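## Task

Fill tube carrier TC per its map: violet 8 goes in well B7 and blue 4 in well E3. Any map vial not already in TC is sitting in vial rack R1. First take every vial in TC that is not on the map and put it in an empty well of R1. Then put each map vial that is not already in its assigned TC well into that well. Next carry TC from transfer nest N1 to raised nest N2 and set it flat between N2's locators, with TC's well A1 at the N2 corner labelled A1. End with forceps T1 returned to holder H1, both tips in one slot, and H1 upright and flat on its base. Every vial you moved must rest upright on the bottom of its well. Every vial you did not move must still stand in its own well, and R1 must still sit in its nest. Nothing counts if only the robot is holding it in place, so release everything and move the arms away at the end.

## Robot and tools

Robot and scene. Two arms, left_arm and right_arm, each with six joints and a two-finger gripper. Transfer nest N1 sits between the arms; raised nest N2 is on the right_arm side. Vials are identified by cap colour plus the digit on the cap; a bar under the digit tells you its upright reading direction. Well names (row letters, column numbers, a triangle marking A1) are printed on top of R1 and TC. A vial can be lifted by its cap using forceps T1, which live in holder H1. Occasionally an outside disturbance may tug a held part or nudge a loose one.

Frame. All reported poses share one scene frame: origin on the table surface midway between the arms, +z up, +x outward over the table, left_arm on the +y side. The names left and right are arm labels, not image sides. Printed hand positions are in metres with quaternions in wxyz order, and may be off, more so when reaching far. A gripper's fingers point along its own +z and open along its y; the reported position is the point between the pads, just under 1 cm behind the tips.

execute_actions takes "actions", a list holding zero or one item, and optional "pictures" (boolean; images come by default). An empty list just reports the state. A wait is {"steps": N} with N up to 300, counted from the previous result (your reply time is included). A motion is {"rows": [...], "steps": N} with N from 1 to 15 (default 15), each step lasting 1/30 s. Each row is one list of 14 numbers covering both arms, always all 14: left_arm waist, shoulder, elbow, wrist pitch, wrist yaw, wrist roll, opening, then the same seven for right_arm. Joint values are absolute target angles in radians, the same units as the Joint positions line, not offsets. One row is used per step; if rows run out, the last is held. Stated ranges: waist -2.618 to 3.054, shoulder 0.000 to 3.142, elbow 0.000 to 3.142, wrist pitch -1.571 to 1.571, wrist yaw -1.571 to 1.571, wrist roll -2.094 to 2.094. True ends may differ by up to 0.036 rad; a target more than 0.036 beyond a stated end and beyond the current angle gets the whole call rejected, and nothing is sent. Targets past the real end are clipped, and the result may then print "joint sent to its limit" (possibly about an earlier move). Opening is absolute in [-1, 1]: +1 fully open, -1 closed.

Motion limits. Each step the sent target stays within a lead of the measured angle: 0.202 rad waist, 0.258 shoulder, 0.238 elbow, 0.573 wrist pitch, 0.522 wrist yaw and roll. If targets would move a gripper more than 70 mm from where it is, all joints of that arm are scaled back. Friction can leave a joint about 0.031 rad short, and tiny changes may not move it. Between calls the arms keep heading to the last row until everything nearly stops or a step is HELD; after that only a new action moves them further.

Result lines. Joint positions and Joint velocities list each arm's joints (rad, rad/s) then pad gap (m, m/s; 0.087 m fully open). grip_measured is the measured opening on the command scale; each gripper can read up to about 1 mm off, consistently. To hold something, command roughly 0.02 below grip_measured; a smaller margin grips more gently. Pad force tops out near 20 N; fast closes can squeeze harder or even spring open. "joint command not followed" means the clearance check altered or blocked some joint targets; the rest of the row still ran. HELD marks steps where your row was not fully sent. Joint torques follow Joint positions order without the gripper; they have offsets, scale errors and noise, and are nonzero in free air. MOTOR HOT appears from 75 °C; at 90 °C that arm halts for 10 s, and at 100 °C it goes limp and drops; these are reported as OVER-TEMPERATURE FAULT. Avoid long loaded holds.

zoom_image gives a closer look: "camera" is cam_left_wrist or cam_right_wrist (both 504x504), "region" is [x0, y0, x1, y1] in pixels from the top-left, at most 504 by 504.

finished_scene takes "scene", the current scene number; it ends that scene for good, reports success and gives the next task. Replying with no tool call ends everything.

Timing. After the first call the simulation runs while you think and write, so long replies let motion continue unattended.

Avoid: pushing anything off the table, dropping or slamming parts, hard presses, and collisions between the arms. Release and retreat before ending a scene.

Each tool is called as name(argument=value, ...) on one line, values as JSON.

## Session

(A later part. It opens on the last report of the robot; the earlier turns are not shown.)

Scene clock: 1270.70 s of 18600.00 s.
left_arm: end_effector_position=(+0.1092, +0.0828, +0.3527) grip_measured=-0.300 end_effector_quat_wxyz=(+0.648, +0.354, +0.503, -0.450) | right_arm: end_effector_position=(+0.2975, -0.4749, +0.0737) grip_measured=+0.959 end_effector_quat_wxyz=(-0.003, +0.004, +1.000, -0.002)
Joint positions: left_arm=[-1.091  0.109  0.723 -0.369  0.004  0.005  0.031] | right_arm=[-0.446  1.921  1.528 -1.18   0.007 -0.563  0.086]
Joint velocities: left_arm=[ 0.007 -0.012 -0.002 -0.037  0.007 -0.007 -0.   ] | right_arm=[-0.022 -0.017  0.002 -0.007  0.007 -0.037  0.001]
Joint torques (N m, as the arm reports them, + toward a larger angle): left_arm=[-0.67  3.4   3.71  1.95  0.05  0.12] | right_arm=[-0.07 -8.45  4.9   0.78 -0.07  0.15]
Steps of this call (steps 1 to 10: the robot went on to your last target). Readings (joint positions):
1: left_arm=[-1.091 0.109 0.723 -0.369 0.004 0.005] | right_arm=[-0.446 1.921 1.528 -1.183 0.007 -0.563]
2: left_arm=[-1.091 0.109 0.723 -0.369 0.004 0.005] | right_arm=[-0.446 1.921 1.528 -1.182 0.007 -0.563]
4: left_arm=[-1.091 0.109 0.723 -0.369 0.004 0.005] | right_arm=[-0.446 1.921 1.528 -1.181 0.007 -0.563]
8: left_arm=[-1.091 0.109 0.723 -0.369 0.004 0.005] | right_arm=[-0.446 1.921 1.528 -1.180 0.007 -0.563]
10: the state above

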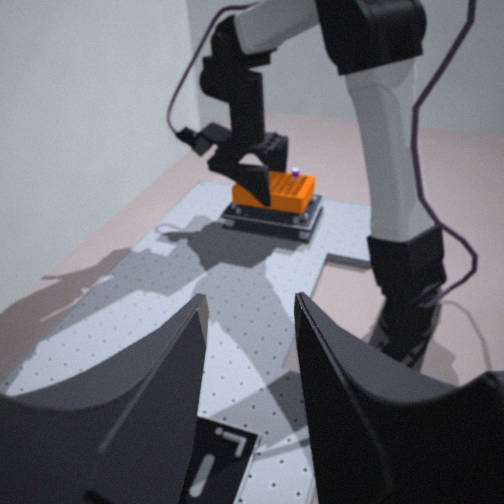

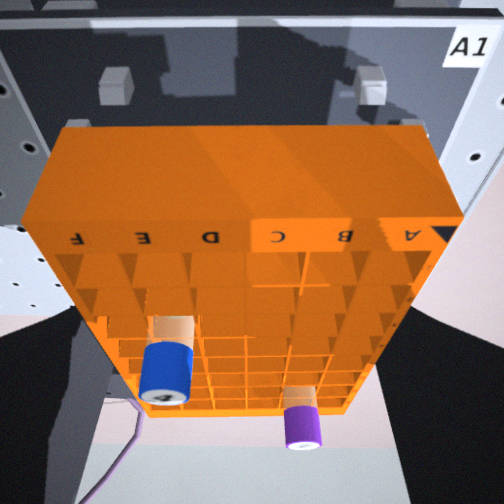

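execute_actions(actions=[{"rows":[[-1.1,0.1,0.7,-0.35,0,0,-0.3,-0.448,1.92,1.516,-1.152,0.005,-0.553,0.93],[-1.1,0.1,0.7,-0.35,0,0,-0.3,-0.448,1.92,1.516,-1.15,0.005,-0.553,0.93],[-1.1,0.1,0.7,-0.35,0,0,-0.3,-0.448,1.922,1.512,-1.145,0.005,-0.553,0.93],[-1.1,0.1,0.7,-0.35,0,0,-0.3,-0.448,1.923,1.508,-1.14,0.005,-0.553,0.93],[-1.1,0.1,0.7,-0.35,0,0,-0.3,-0.448,1.924,1.504,-1.135,0.005,-0.553,0.93],[-1.1,0.1,0.7,-0.35,0,0,-0.3,-0.448,1.925,1.5,-1.131,0.005,-0.553,0.93],[-1.1,0.1,0.7,-0.35,0,0,-0.3,-0.448,1.926,1.496,-1.127,0.005,-0.553,0.93],[-1.1,0.1,0.7,-0.35,0,0,-0.3,-0.448,1.926,1.492,-1.127,0.005,-0.553,0.93]],"steps":15}])

Scene clock: 1292.90 s of 18600.00 s.
left_arm: end_effector_position=(+0.1092, +0.0828, +0.3527) grip_measured=-0.300 end_effector_quat_wxyz=(+0.648, +0.354, +0.503, -0.450) | right_arm: end_effector_position=(+0.2985, -0.4755, +0.0667) grip_measured=+0.959 end_effector_quat_wxyz=(-0.001, +0.004, +1.000, -0.004)
Joint positions: left_arm=[-1.091  0.109  0.723 -0.369  0.004  0.005  0.031] | right_arm=[-0.446  1.925  1.506 -1.149  0.007 -0.563  0.086]
Joint velocities: left_arm=[-0.012 -0.012 -0.002  0.022  0.125  0.007  0.001] | right_arm=[ 0.002 -0.002 -0.012 -0.007  0.022  0.066  0.   ]
Joint torques (N m, as the arm reports them, + toward a larger angle): left_arm=[-0.68  3.4   3.71  1.94  0.05  0.13] | right_arm=[-0.04 -8.29  4.65  0.86 -0.06  0.16]
Steps of this call (steps 1 to 15: the robot went on to your last target; steps 16 to 90: nothing new was sent; then 18.70 s passed at rest; steps 91 to 105: all 15 steps of this action). Readings (joint positions):
91: left_arm=[-1.091 0.109 0.723 -0.369 0.004 0.005] | right_arm=[-0.446 1.921 1.528 -1.179 0.007 -0.563]
92: left_arm=[-1.091 0.109 0.723 -0.369 0.004 0.005] | right_arm=[-0.446 1.921 1.528 -1.177 0.007 -0.563]
94: left_arm=[-1.091 0.109 0.723 -0.369 0.004 0.005] | right_arm=[-0.446 1.921 1.528 -1.172 0.007 -0.563]
98: left_arm=[-1.091 0.109 0.723 -0.369 0.004 0.005] | right_arm=[-0.446 1.921 1.517 -1.153 0.007 -0.563]
105: the state above

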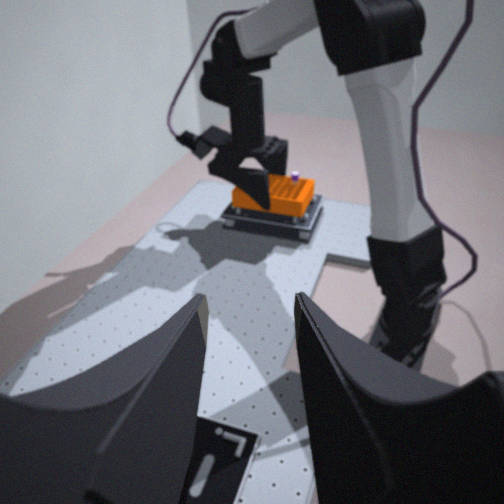

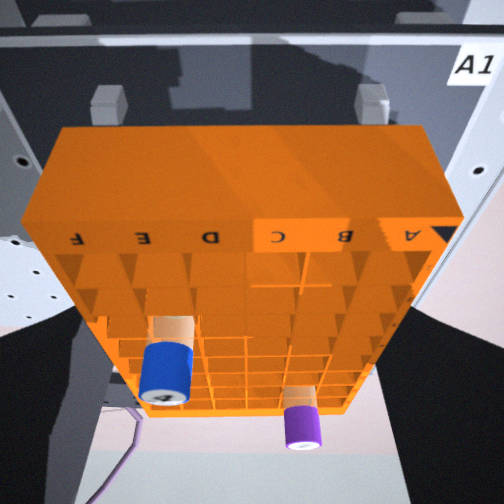

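zoom_image(camera="cam_right_wrist", region=[40, 60, 160, 160])

zoom_image(camera="cam_right_wrist", region=[330, 60, 450, 160])

Region (40, 60, 160, 160) of cam_right_wrist's 504x504 image, scaled by 4.200, with more detail than that image has.

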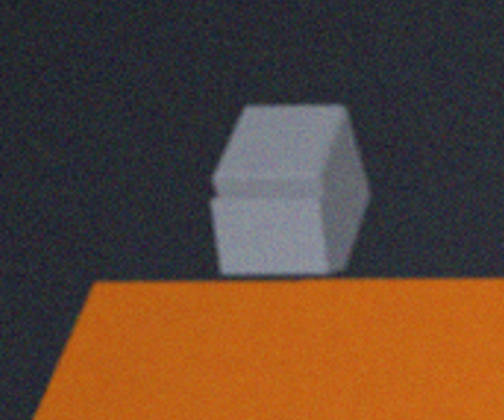

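Region (330, 60, 450, 160) of cam_right_wrist's 504x504 image, scaled by 4.200, with more detail than that image has.

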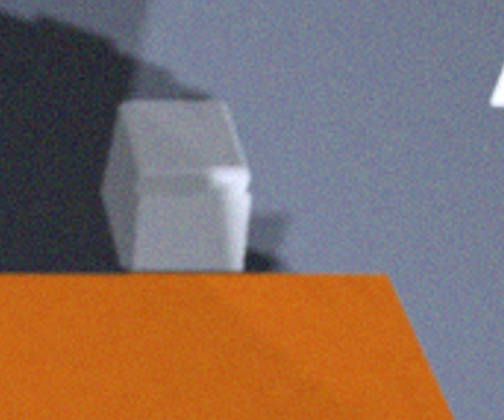

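execute_actions(actions=[{"rows":[[-1.1,0.1,0.7,-0.35,0,0,-0.3,-0.448,1.926,1.492,-1.127,-0.007,-0.553,0.93],[-1.1,0.1,0.7,-0.35,0,0,-0.3,-0.448,1.926,1.492,-1.127,-0.007,-0.553,0.93],[-1.1,0.1,0.7,-0.35,0,0,-0.3,-0.448,1.926,1.492,-1.127,-0.007,-0.553,0.93],[-1.1,0.1,0.7,-0.35,0,0,-0.3,-0.448,1.926,1.492,-1.125,-0.007,-0.553,0.93],[-1.1,0.1,0.7,-0.35,0,0,-0.3,-0.448,1.927,1.489,-1.122,-0.007,-0.553,0.93],[-1.1,0.1,0.7,-0.35,0,0,-0.3,-0.448,1.928,1.486,-1.119,-0.007,-0.553,0.93],[-1.1,0.1,0.7,-0.35,0,0,-0.3,-0.448,1.928,1.483,-1.116,-0.007,-0.553,0.93],[-1.1,0.1,0.7,-0.35,0,0,-0.3,-0.448,1.929,1.48,-1.113,-0.007,-0.553,0.93]],"steps":15}])

zoom_image(camera="cam_left_wrist", region=[210, 150, 335, 250])

Scene clock: 1308.97 s of 18600.00 s.
left_arm: end_effector_position=(+0.1092, +0.0828, +0.3527) grip_measured=-0.300 end_effector_quat_wxyz=(+0.648, +0.354, +0.503, -0.450) | right_arm: end_effector_position=(+0.2981, -0.4749, +0.0646) grip_measured=+0.959 end_effector_quat_wxyz=(-0.001, +0.004, +1.000, -0.003)
Joint positions: left_arm=[-1.091  0.109  0.723 -0.369  0.004  0.005  0.031] | right_arm=[-0.446  1.925  1.497 -1.142  0.006 -0.562  0.086]
Joint velocities: left_arm=[ 0.002 -0.022 -0.017  0.037 -0.066 -0.066 -0.001] | right_arm=[-0.002 -0.002 -0.012  0.022  0.037  0.095  0.   ]
Joint torques (N m, as the arm reports them, + toward a larger angle): left_arm=[-0.68  3.4   3.71  1.94  0.05  0.12] | right_arm=[-0.07 -8.    4.43  0.93 -0.19  0.16]
Steps of this call (steps 1 to 15: the robot went on to your last target; steps 16 to 90: nothing new was sent; then 12.57 s passed at rest; steps 91 to 105: all 15 steps of this action). Readings (joint positions):
91: left_arm=[-1.091 0.109 0.723 -0.369 0.004 0.005] | right_arm=[-0.446 1.925 1.506 -1.149 0.006 -0.563]
92: left_arm=[-1.091 0.109 0.723 -0.369 0.004 0.005] | right_arm=[-0.446 1.925 1.506 -1.149 0.005 -0.563]
94: left_arm=[-1.091 0.109 0.723 -0.369 0.004 0.005] | right_arm=[-0.446 1.925 1.506 -1.148 0.004 -0.562]
98: left_arm=[-1.091 0.109 0.723 -0.369 0.004 0.005] | right_arm=[-0.446 1.925 1.504 -1.146 0.004 -0.562]
105: the state above

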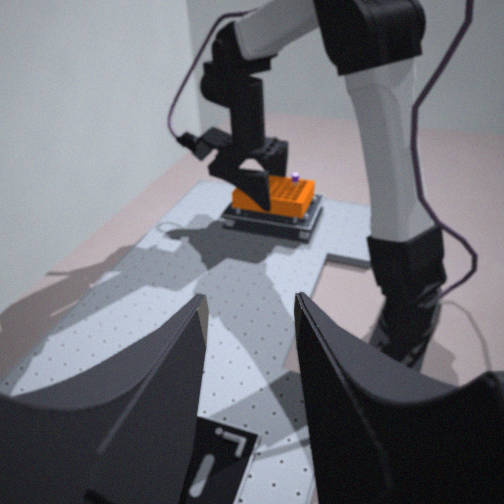

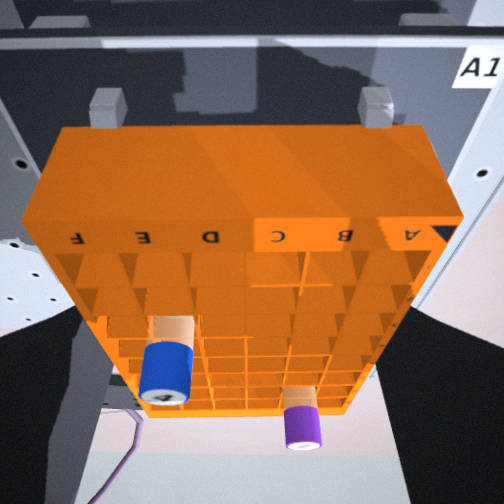

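Region (210, 150, 335, 250) of cam_left_wrist's 504x504 image, scaled by 4.032, with more detail than that image has; it fills the top 403 rows of this view, and the rest is white.

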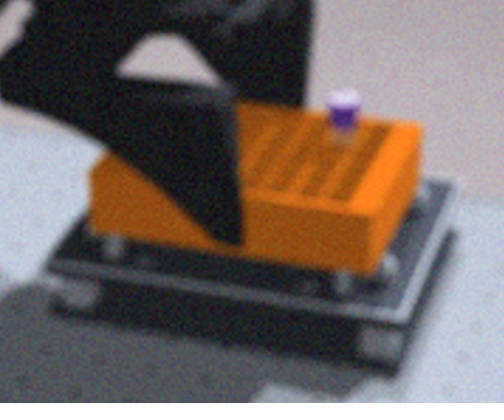

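execute_actions(actions=[{"rows":[[-1.1,0.1,0.7,-0.35,0,0,-0.3,-0.448,1.93,1.477,-1.12,0,-0.553,0.93],[-1.1,0.1,0.7,-0.35,0,0,-0.3,-0.448,1.931,1.474,-1.118,0,-0.553,0.93],[-1.1,0.1,0.7,-0.35,0,0,-0.3,-0.448,1.932,1.471,-1.115,0,-0.553,0.93],[-1.1,0.1,0.7,-0.35,0,0,-0.3,-0.448,1.933,1.468,-1.112,0,-0.553,0.93],[-1.1,0.1,0.7,-0.35,0,0,-0.3,-0.448,1.934,1.465,-1.108,0,-0.553,0.93],[-1.1,0.1,0.7,-0.35,0,0,-0.3,-0.448,1.934,1.462,-1.104,0,-0.553,0.93]],"steps":15}])

zoom_image(camera="cam_left_wrist", region=[210, 150, 335, 250])

Scene clock: 1316.33 s of 18600.00 s.
left_arm: end_effector_position=(+0.1092, +0.0828, +0.3527) grip_measured=-0.300 end_effector_quat_wxyz=(+0.648, +0.354, +0.503, -0.450) | right_arm: end_effector_position=(+0.2977, -0.4754, +0.0593) grip_measured=+0.959 end_effector_quat_wxyz=(-0.002, +0.001, +1.000, -0.004)
Joint positions: left_arm=[-1.091  0.109  0.723 -0.369  0.004  0.005  0.031] | right_arm=[-0.446  1.929  1.48  -1.122  0.008 -0.568  0.086]
Joint velocities: left_arm=[ 0.017 -0.017 -0.007 -0.022 -0.051  0.007  0.001] | right_arm=[-0.007 -0.012  0.007  0.007 -0.022 -0.007  0.001]
Joint torques (N m, as the arm reports them, + toward a larger angle): left_arm=[-0.67  3.39  3.7   1.94  0.05  0.13] | right_arm=[-0.08 -7.9   4.32  0.79 -0.13  0.2 ]
Steps of this call (steps 1 to 15: the robot went on to your last target; steps 16 to 90: nothing new was sent; then 3.87 s passed at rest; steps 91 to 105: all 15 steps of this action). Readings (joint positions):
91: left_arm=[-1.091 0.109 0.723 -0.369 0.004 0.005] | right_arm=[-0.446 1.925 1.497 -1.142 0.006 -0.562]
92: left_arm=[-1.091 0.109 0.723 -0.369 0.004 0.005] | right_arm=[-0.446 1.925 1.497 -1.142 0.006 -0.562]
94: left_arm=[-1.091 0.109 0.723 -0.369 0.004 0.005] | right_arm=[-0.446 1.925 1.495 -1.140 0.006 -0.562]
98: left_arm=[-1.091 0.109 0.723 -0.369 0.004 0.005] | right_arm=[-0.446 1.925 1.485 -1.129 0.008 -0.568]
105: the state above

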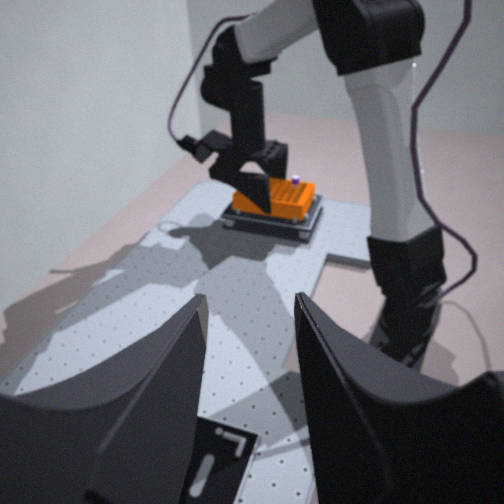

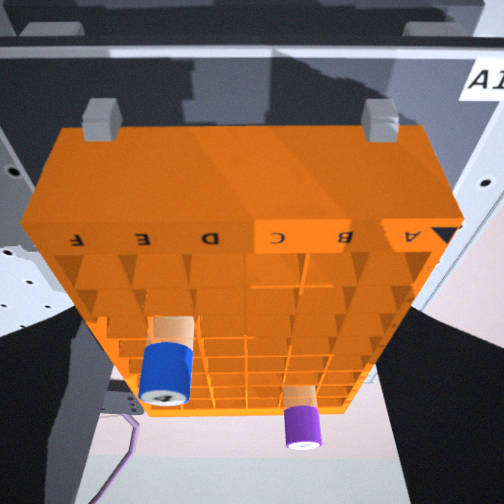

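Region (210, 150, 335, 250) of cam_left_wrist's 504x504 image, scaled by 4.032, with more detail than that image has; it fills the top 403 rows of this view, and the rest is white.

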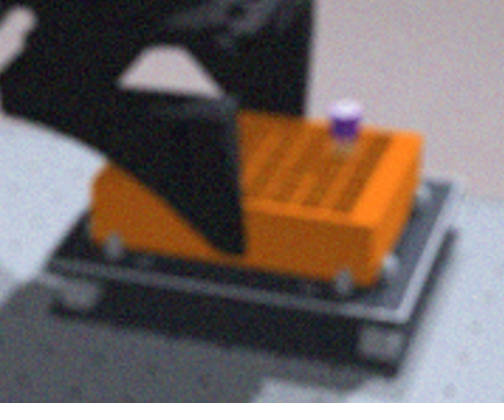

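Nearly seated; ~2 mm more, then release.

execute_actions(actions=[{"rows":[[-1.1,0.1,0.7,-0.35,0,0,-0.3,-0.448,1.934,1.458,-1.1,0.006,-0.566,0.93],[-1.1,0.1,0.7,-0.35,0,0,-0.3,-0.448,1.935,1.454,-1.096,0.006,-0.566,0.93],[-1.1,0.1,0.7,-0.35,0,0,-0.3,-0.448,1.935,1.452,-1.094,0.006,-0.566,0.93],[-1.1,0.1,0.7,-0.35,0,0,-0.3,-0.448,1.935,1.452,-1.094,0.006,-0.566,0.93],[-1.1,0.1,0.7,-0.35,0,0,-0.3,-0.448,1.935,1.452,-1.094,0.006,-0.566,0.93],[-1.1,0.1,0.7,-0.35,0,0,-0.3,-0.448,1.935,1.452,-1.094,0.006,-0.566,0.93],[-1.1,0.1,0.7,-0.35,0,0,-0.3,-0.448,1.935,1.452,-1.094,0.006,-0.566,0.93],[-1.1,0.1,0.7,-0.35,0,0,-0.3,-0.448,1.935,1.452,-1.094,0.006,-0.566,0.93],[-1.1,0.1,0.7,-0.35,0,0,-0.3,-0.448,1.93,1.47,-1.11,0.006,-0.566,0.95],[-1.1,0.1,0.7,-0.35,0,0,-0.3,-0.448,1.93,1.47,-1.11,0.006,-0.566,0.97],[-1.1,0.1,0.7,-0.35,0,0,-0.3,-0.448,1.93,1.47,-1.11,0.006,-0.566,1]],"steps":15}])

Scene clock: 1331.90 s of 18600.00 s.
left_arm: end_effector_position=(+0.1092, +0.0828, +0.3527) grip_measured=-0.300 end_effector_quat_wxyz=(+0.648, +0.354, +0.503, -0.450) | right_arm: end_effector_position=(+0.2974, -0.4754, +0.0588) grip_measured=+1.000 end_effector_quat_wxyz=(-0.002, +0.001, +1.000, -0.004)
Joint positions: left_arm=[-1.091  0.109  0.723 -0.369  0.004  0.005  0.031] | right_arm=[-0.446  1.929  1.478 -1.12   0.009 -0.569  0.087]
Joint velocities: left_arm=[-0.032  0.002  0.002 -0.037 -0.037 -0.066 -0.   ] | right_arm=[-0.007  0.007 -0.002  0.022  0.066  0.037  0.   ]
Joint torques (N m, as the arm reports them, + toward a larger angle): left_arm=[-0.68  3.39  3.7   1.94  0.05  0.12] | right_arm=[-0.12 -8.21  5.15  0.7  -0.07  0.11]
Steps of this call (steps 1 to 15: the robot went on to your last target; steps 16 to 90: nothing new was sent; then 12.07 s passed at rest; steps 91 to 105: all 15 steps of this action). Readings (joint positions):
91: left_arm=[-1.091 0.109 0.723 -0.369 0.004 0.005] | right_arm=[-0.446 1.929 1.480 -1.121 0.008 -0.569]
92: left_arm=[-1.091 0.109 0.723 -0.369 0.004 0.005] | right_arm=[-0.446 1.929 1.480 -1.121 0.008 -0.569]
94: left_arm=[-1.091 0.109 0.723 -0.369 0.004 0.005] | right_arm=[-0.446 1.929 1.478 -1.120 0.009 -0.569]
98: left_arm=[-1.091 0.109 0.723 -0.369 0.004 0.005] | right_arm=[-0.446 1.929 1.478 -1.120 0.009 -0.569]
105: the state above

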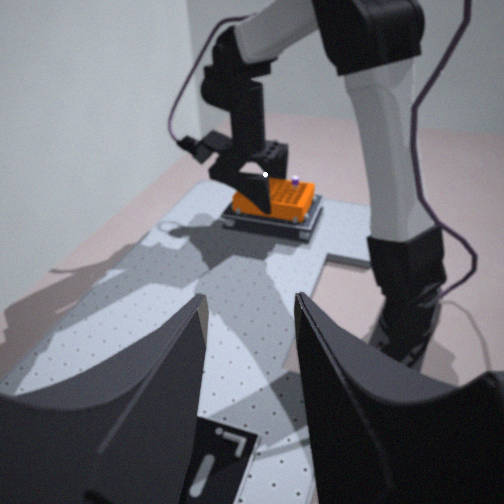

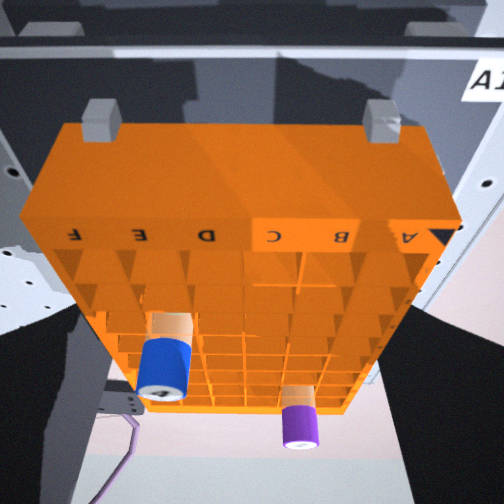

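execute_actions(actions=[{"rows":[[-1.1,0.1,0.7,-0.35,0,0,-0.3,-0.448,1.91,1.5,-1.135,0.006,-0.566,1],[-1.1,0.1,0.7,-0.35,0,0,-0.3,-0.448,1.906,1.506,-1.146,0.006,-0.566,1],[-1.1,0.1,0.7,-0.35,0,0,-0.3,-0.448,1.904,1.512,-1.155,0.006,-0.566,1],[-1.1,0.1,0.7,-0.35,0,0,-0.3,-0.448,1.903,1.518,-1.163,0.006,-0.566,1],[-1.1,0.1,0.7,-0.35,0,0,-0.3,-0.448,1.902,1.524,-1.171,0.006,-0.566,1],[-1.1,0.1,0.7,-0.35,0,0,-0.3,-0.448,1.901,1.53,-1.178,0.006,-0.566,1],[-1.1,0.1,0.7,-0.35,0,0,-0.3,-0.448,1.9,1.536,-1.185,0.006,-0.566,1],[-1.1,0.1,0.7,-0.35,0,0,-0.3,-0.448,1.899,1.542,-1.192,0.006,-0.566,1],[-1.1,0.1,0.7,-0.35,0,0,-0.3,-0.448,1.898,1.548,-1.199,0.006,-0.566,1],[-1.1,0.1,0.7,-0.35,0,0,-0.3,-0.448,1.897,1.554,-1.206,0.006,-0.566,1],[-1.1,0.1,0.7,-0.35,0,0,-0.3,-0.448,1.896,1.56,-1.213,0.006,-0.566,1],[-1.1,0.1,0.7,-0.35,0,0,-0.3,-0.448,1.895,1.566,-1.22,0.006,-0.566,1],[-1.1,0.1,0.7,-0.35,0,0,-0.3,-0.448,1.894,1.572,-1.227,0.006,-0.566,1],[-1.1,0.1,0.7,-0.35,0,0,-0.3,-0.448,1.893,1.58,-1.235,0.006,-0.566,1],[-1.1,0.1,0.7,-0.35,0,0,-0.3,-0.448,1.892,1.59,-1.245,0.006,-0.566,1]],"steps":15}], pictures=false)

execute_actions(actions=[{"rows":[[-1.1,0.1,0.7,-0.35,0,0,-0.3,-0.448,1.89,1.6,-1.256,0.006,-0.566,1],[-1.1,0.1,0.7,-0.35,0,0,-0.3,-0.448,1.89,1.615,-1.27,0.006,-0.566,1],[-1.1,0.1,0.7,-0.35,0,0,-0.3,-0.448,1.89,1.635,-1.29,0.006,-0.566,1],[-1.1,0.1,0.7,-0.35,0,0,-0.3,-0.448,1.89,1.66,-1.31,0.006,-0.566,1],[-1.1,0.1,0.7,-0.35,0,0,-0.3,-0.448,1.89,1.69,-1.33,0.006,-0.566,1],[-1.1,0.1,0.7,-0.35,0,0,-0.3,-0.448,1.88,1.72,-1.35,0.006,-0.566,1],[-1.1,0.1,0.7,-0.35,0,0,-0.3,-0.448,1.87,1.75,-1.36,0.006,-0.566,1],[-1.1,0.1,0.7,-0.35,0,0,-0.3,-0.448,1.85,1.77,-1.36,0.006,-0.566,1],[-1.1,0.1,0.7,-0.35,0,0,-0.3,-0.448,1.83,1.78,-1.36,0.006,-0.566,1],[-1.1,0.1,0.7,-0.35,0,0,-0.3,-0.448,1.81,1.78,-1.36,0.006,-0.566,1]],"steps":15}])

zoom_image(camera="cam_left_wrist", region=[210, 150, 335, 250])

Scene clock: 1357.67 s of 18600.00 s.
left_arm: end_effector_position=(+0.1092, +0.0828, +0.3527) grip_measured=-0.300 end_effector_quat_wxyz=(+0.648, +0.354, +0.503, -0.450) | right_arm: end_effector_position=(+0.2987, -0.4762, +0.0816) grip_measured=+1.000 end_effector_quat_wxyz=(+0.001, +0.001, +1.000, -0.006)
Joint positions: left_arm=[-1.091  0.109  0.723 -0.369  0.004  0.005  0.031] | right_arm=[-0.446  1.913  1.55  -1.2    0.009 -0.569  0.087]
Joint velocities: left_arm=[ 0.002 -0.002  0.007 -0.007  0.022 -0.037  0.001] | right_arm=[-0.022 -0.022  0.198 -0.227  0.066  0.022  0.   ]
Joint torques (N m, as the arm reports them, + toward a larger angle): left_arm=[-0.67  3.4   3.71  1.94  0.05  0.12] | right_arm=[-0.07 -9.8   8.02  0.48 -0.06  0.11]
Steps of this call (steps 1 to 15: the robot went on to your last target; steps 16 to 90: nothing new was sent; then 22.27 s passed at rest; steps 91 to 105: all 15 steps of this action). Readings (joint positions):
91: left_arm=[-1.091 0.109 0.723 -0.369 0.004 0.005] | right_arm=[-0.446 1.929 1.478 -1.120 0.009 -0.569]
92: left_arm=[-1.091 0.109 0.723 -0.369 0.004 0.005] | right_arm=[-0.446 1.929 1.478 -1.121 0.009 -0.569]
94: left_arm=[-1.091 0.109 0.723 -0.369 0.004 0.005] | right_arm=[-0.446 1.929 1.480 -1.129 0.009 -0.569]
98: left_arm=[-1.091 0.109 0.723 -0.369 0.004 0.005] | right_arm=[-0.446 1.926 1.504 -1.153 0.009 -0.569]
105: the state above

Scene clock: 1358.17 s of 18600.00 s.
left_arm: end_effector_position=(+0.1092, +0.0828, +0.3527) grip_measured=-0.300 end_effector_quat_wxyz=(+0.648, +0.354, +0.503, -0.450) | right_arm: end_effector_position=(+0.3141, -0.4861, +0.1694) grip_measured=+1.000 end_effector_quat_wxyz=(+0.082, +0.001, +0.995, -0.058)
Joint positions: left_arm=[-1.091  0.109  0.723 -0.369  0.004  0.005  0.031] | right_arm=[-0.446  1.805  1.766 -1.33   0.009 -0.569  0.087]
Joint velocities: left_arm=[-0.002 -0.002  0.007 -0.051 -0.095  0.022 -0.   ] | right_arm=[ 0.002 -0.076  0.027 -0.125  0.007  0.051  0.   ]
Joint torques (N m, as the arm reports them, + toward a larger angle): left_arm=[-0.68  3.39  3.69  1.94  0.05  0.13] | right_arm=[-0.08 -6.87  7.07  0.85 -0.07  0.11]
Steps of this call (steps 1 to 15: all 15 steps of this action). Readings (joint positions):
1: left_arm=[-1.091 0.109 0.723 -0.369 0.004 0.005] | right_arm=[-0.446 1.913 1.558 -1.209 0.009 -0.569]
2: left_arm=[-1.091 0.109 0.723 -0.369 0.004 0.005] | right_arm=[-0.446 1.913 1.568 -1.218 0.009 -0.569]
4: left_arm=[-1.091 0.109 0.723 -0.369 0.004 0.005] | right_arm=[-0.446 1.913 1.598 -1.244 0.009 -0.569]
8: left_arm=[-1.091 0.109 0.723 -0.369 0.004 0.005] | right_arm=[-0.446 1.905 1.698 -1.301 0.009 -0.569]
15: the state above

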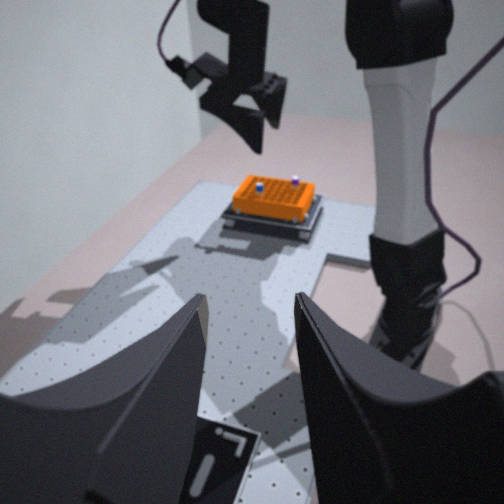

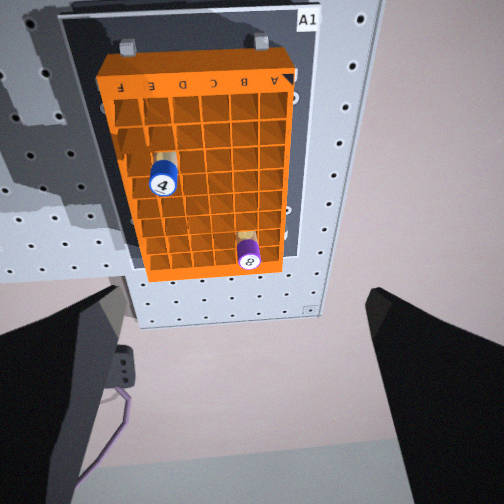

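Region (210, 150, 335, 250) of cam_left_wrist's 504x504 image, scaled by 4.032, with more detail than that image has; it fills the top 403 rows of this view, and the rest is white.

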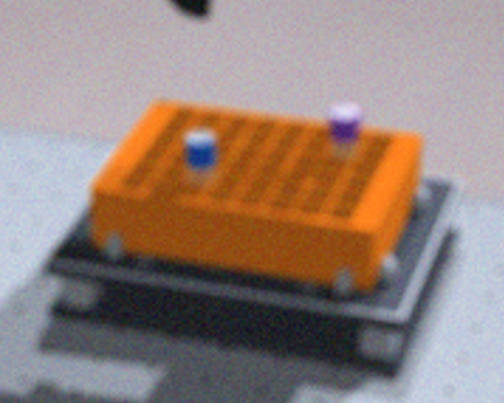

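zoom_image(camera="cam_right_wrist", region=[80, 20, 330, 120])

Region (80, 20, 330, 120) of cam_right_wrist's 504x504 image, scaled by 2.016, with more detail than that image has; it fills the top 202 rows of this view, and the rest is white.

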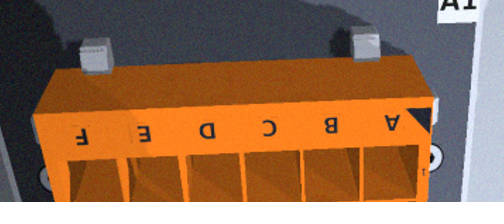

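zoom_image(camera="cam_right_wrist", region=[240, 25, 310, 85])

zoom_image(camera="cam_right_wrist", region=[90, 30, 160, 90])

Region (240, 25, 310, 85) of cam_right_wrist's 504x504 image, scaled by 7.200, with more detail than that image has; it fills the top 432 rows of this view, and the rest is white.

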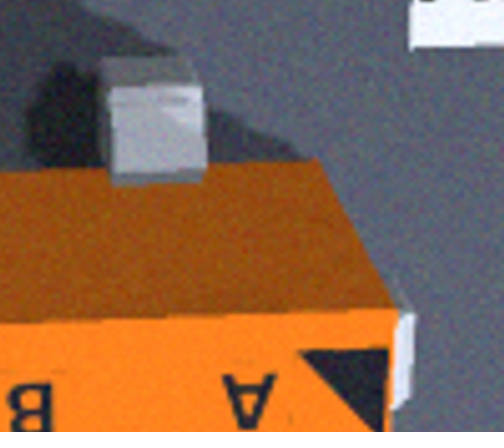

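Region (90, 30, 160, 90) of cam_right_wrist's 504x504 image, scaled by 7.200, with more detail than that image has; it fills the top 432 rows of this view, and the rest is white.

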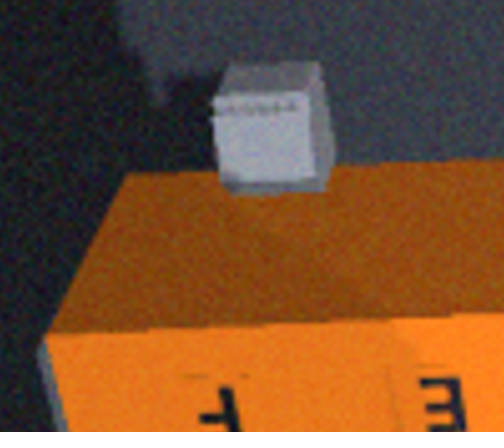

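finished_scene(scene=1)

The scene is finished: the task was done.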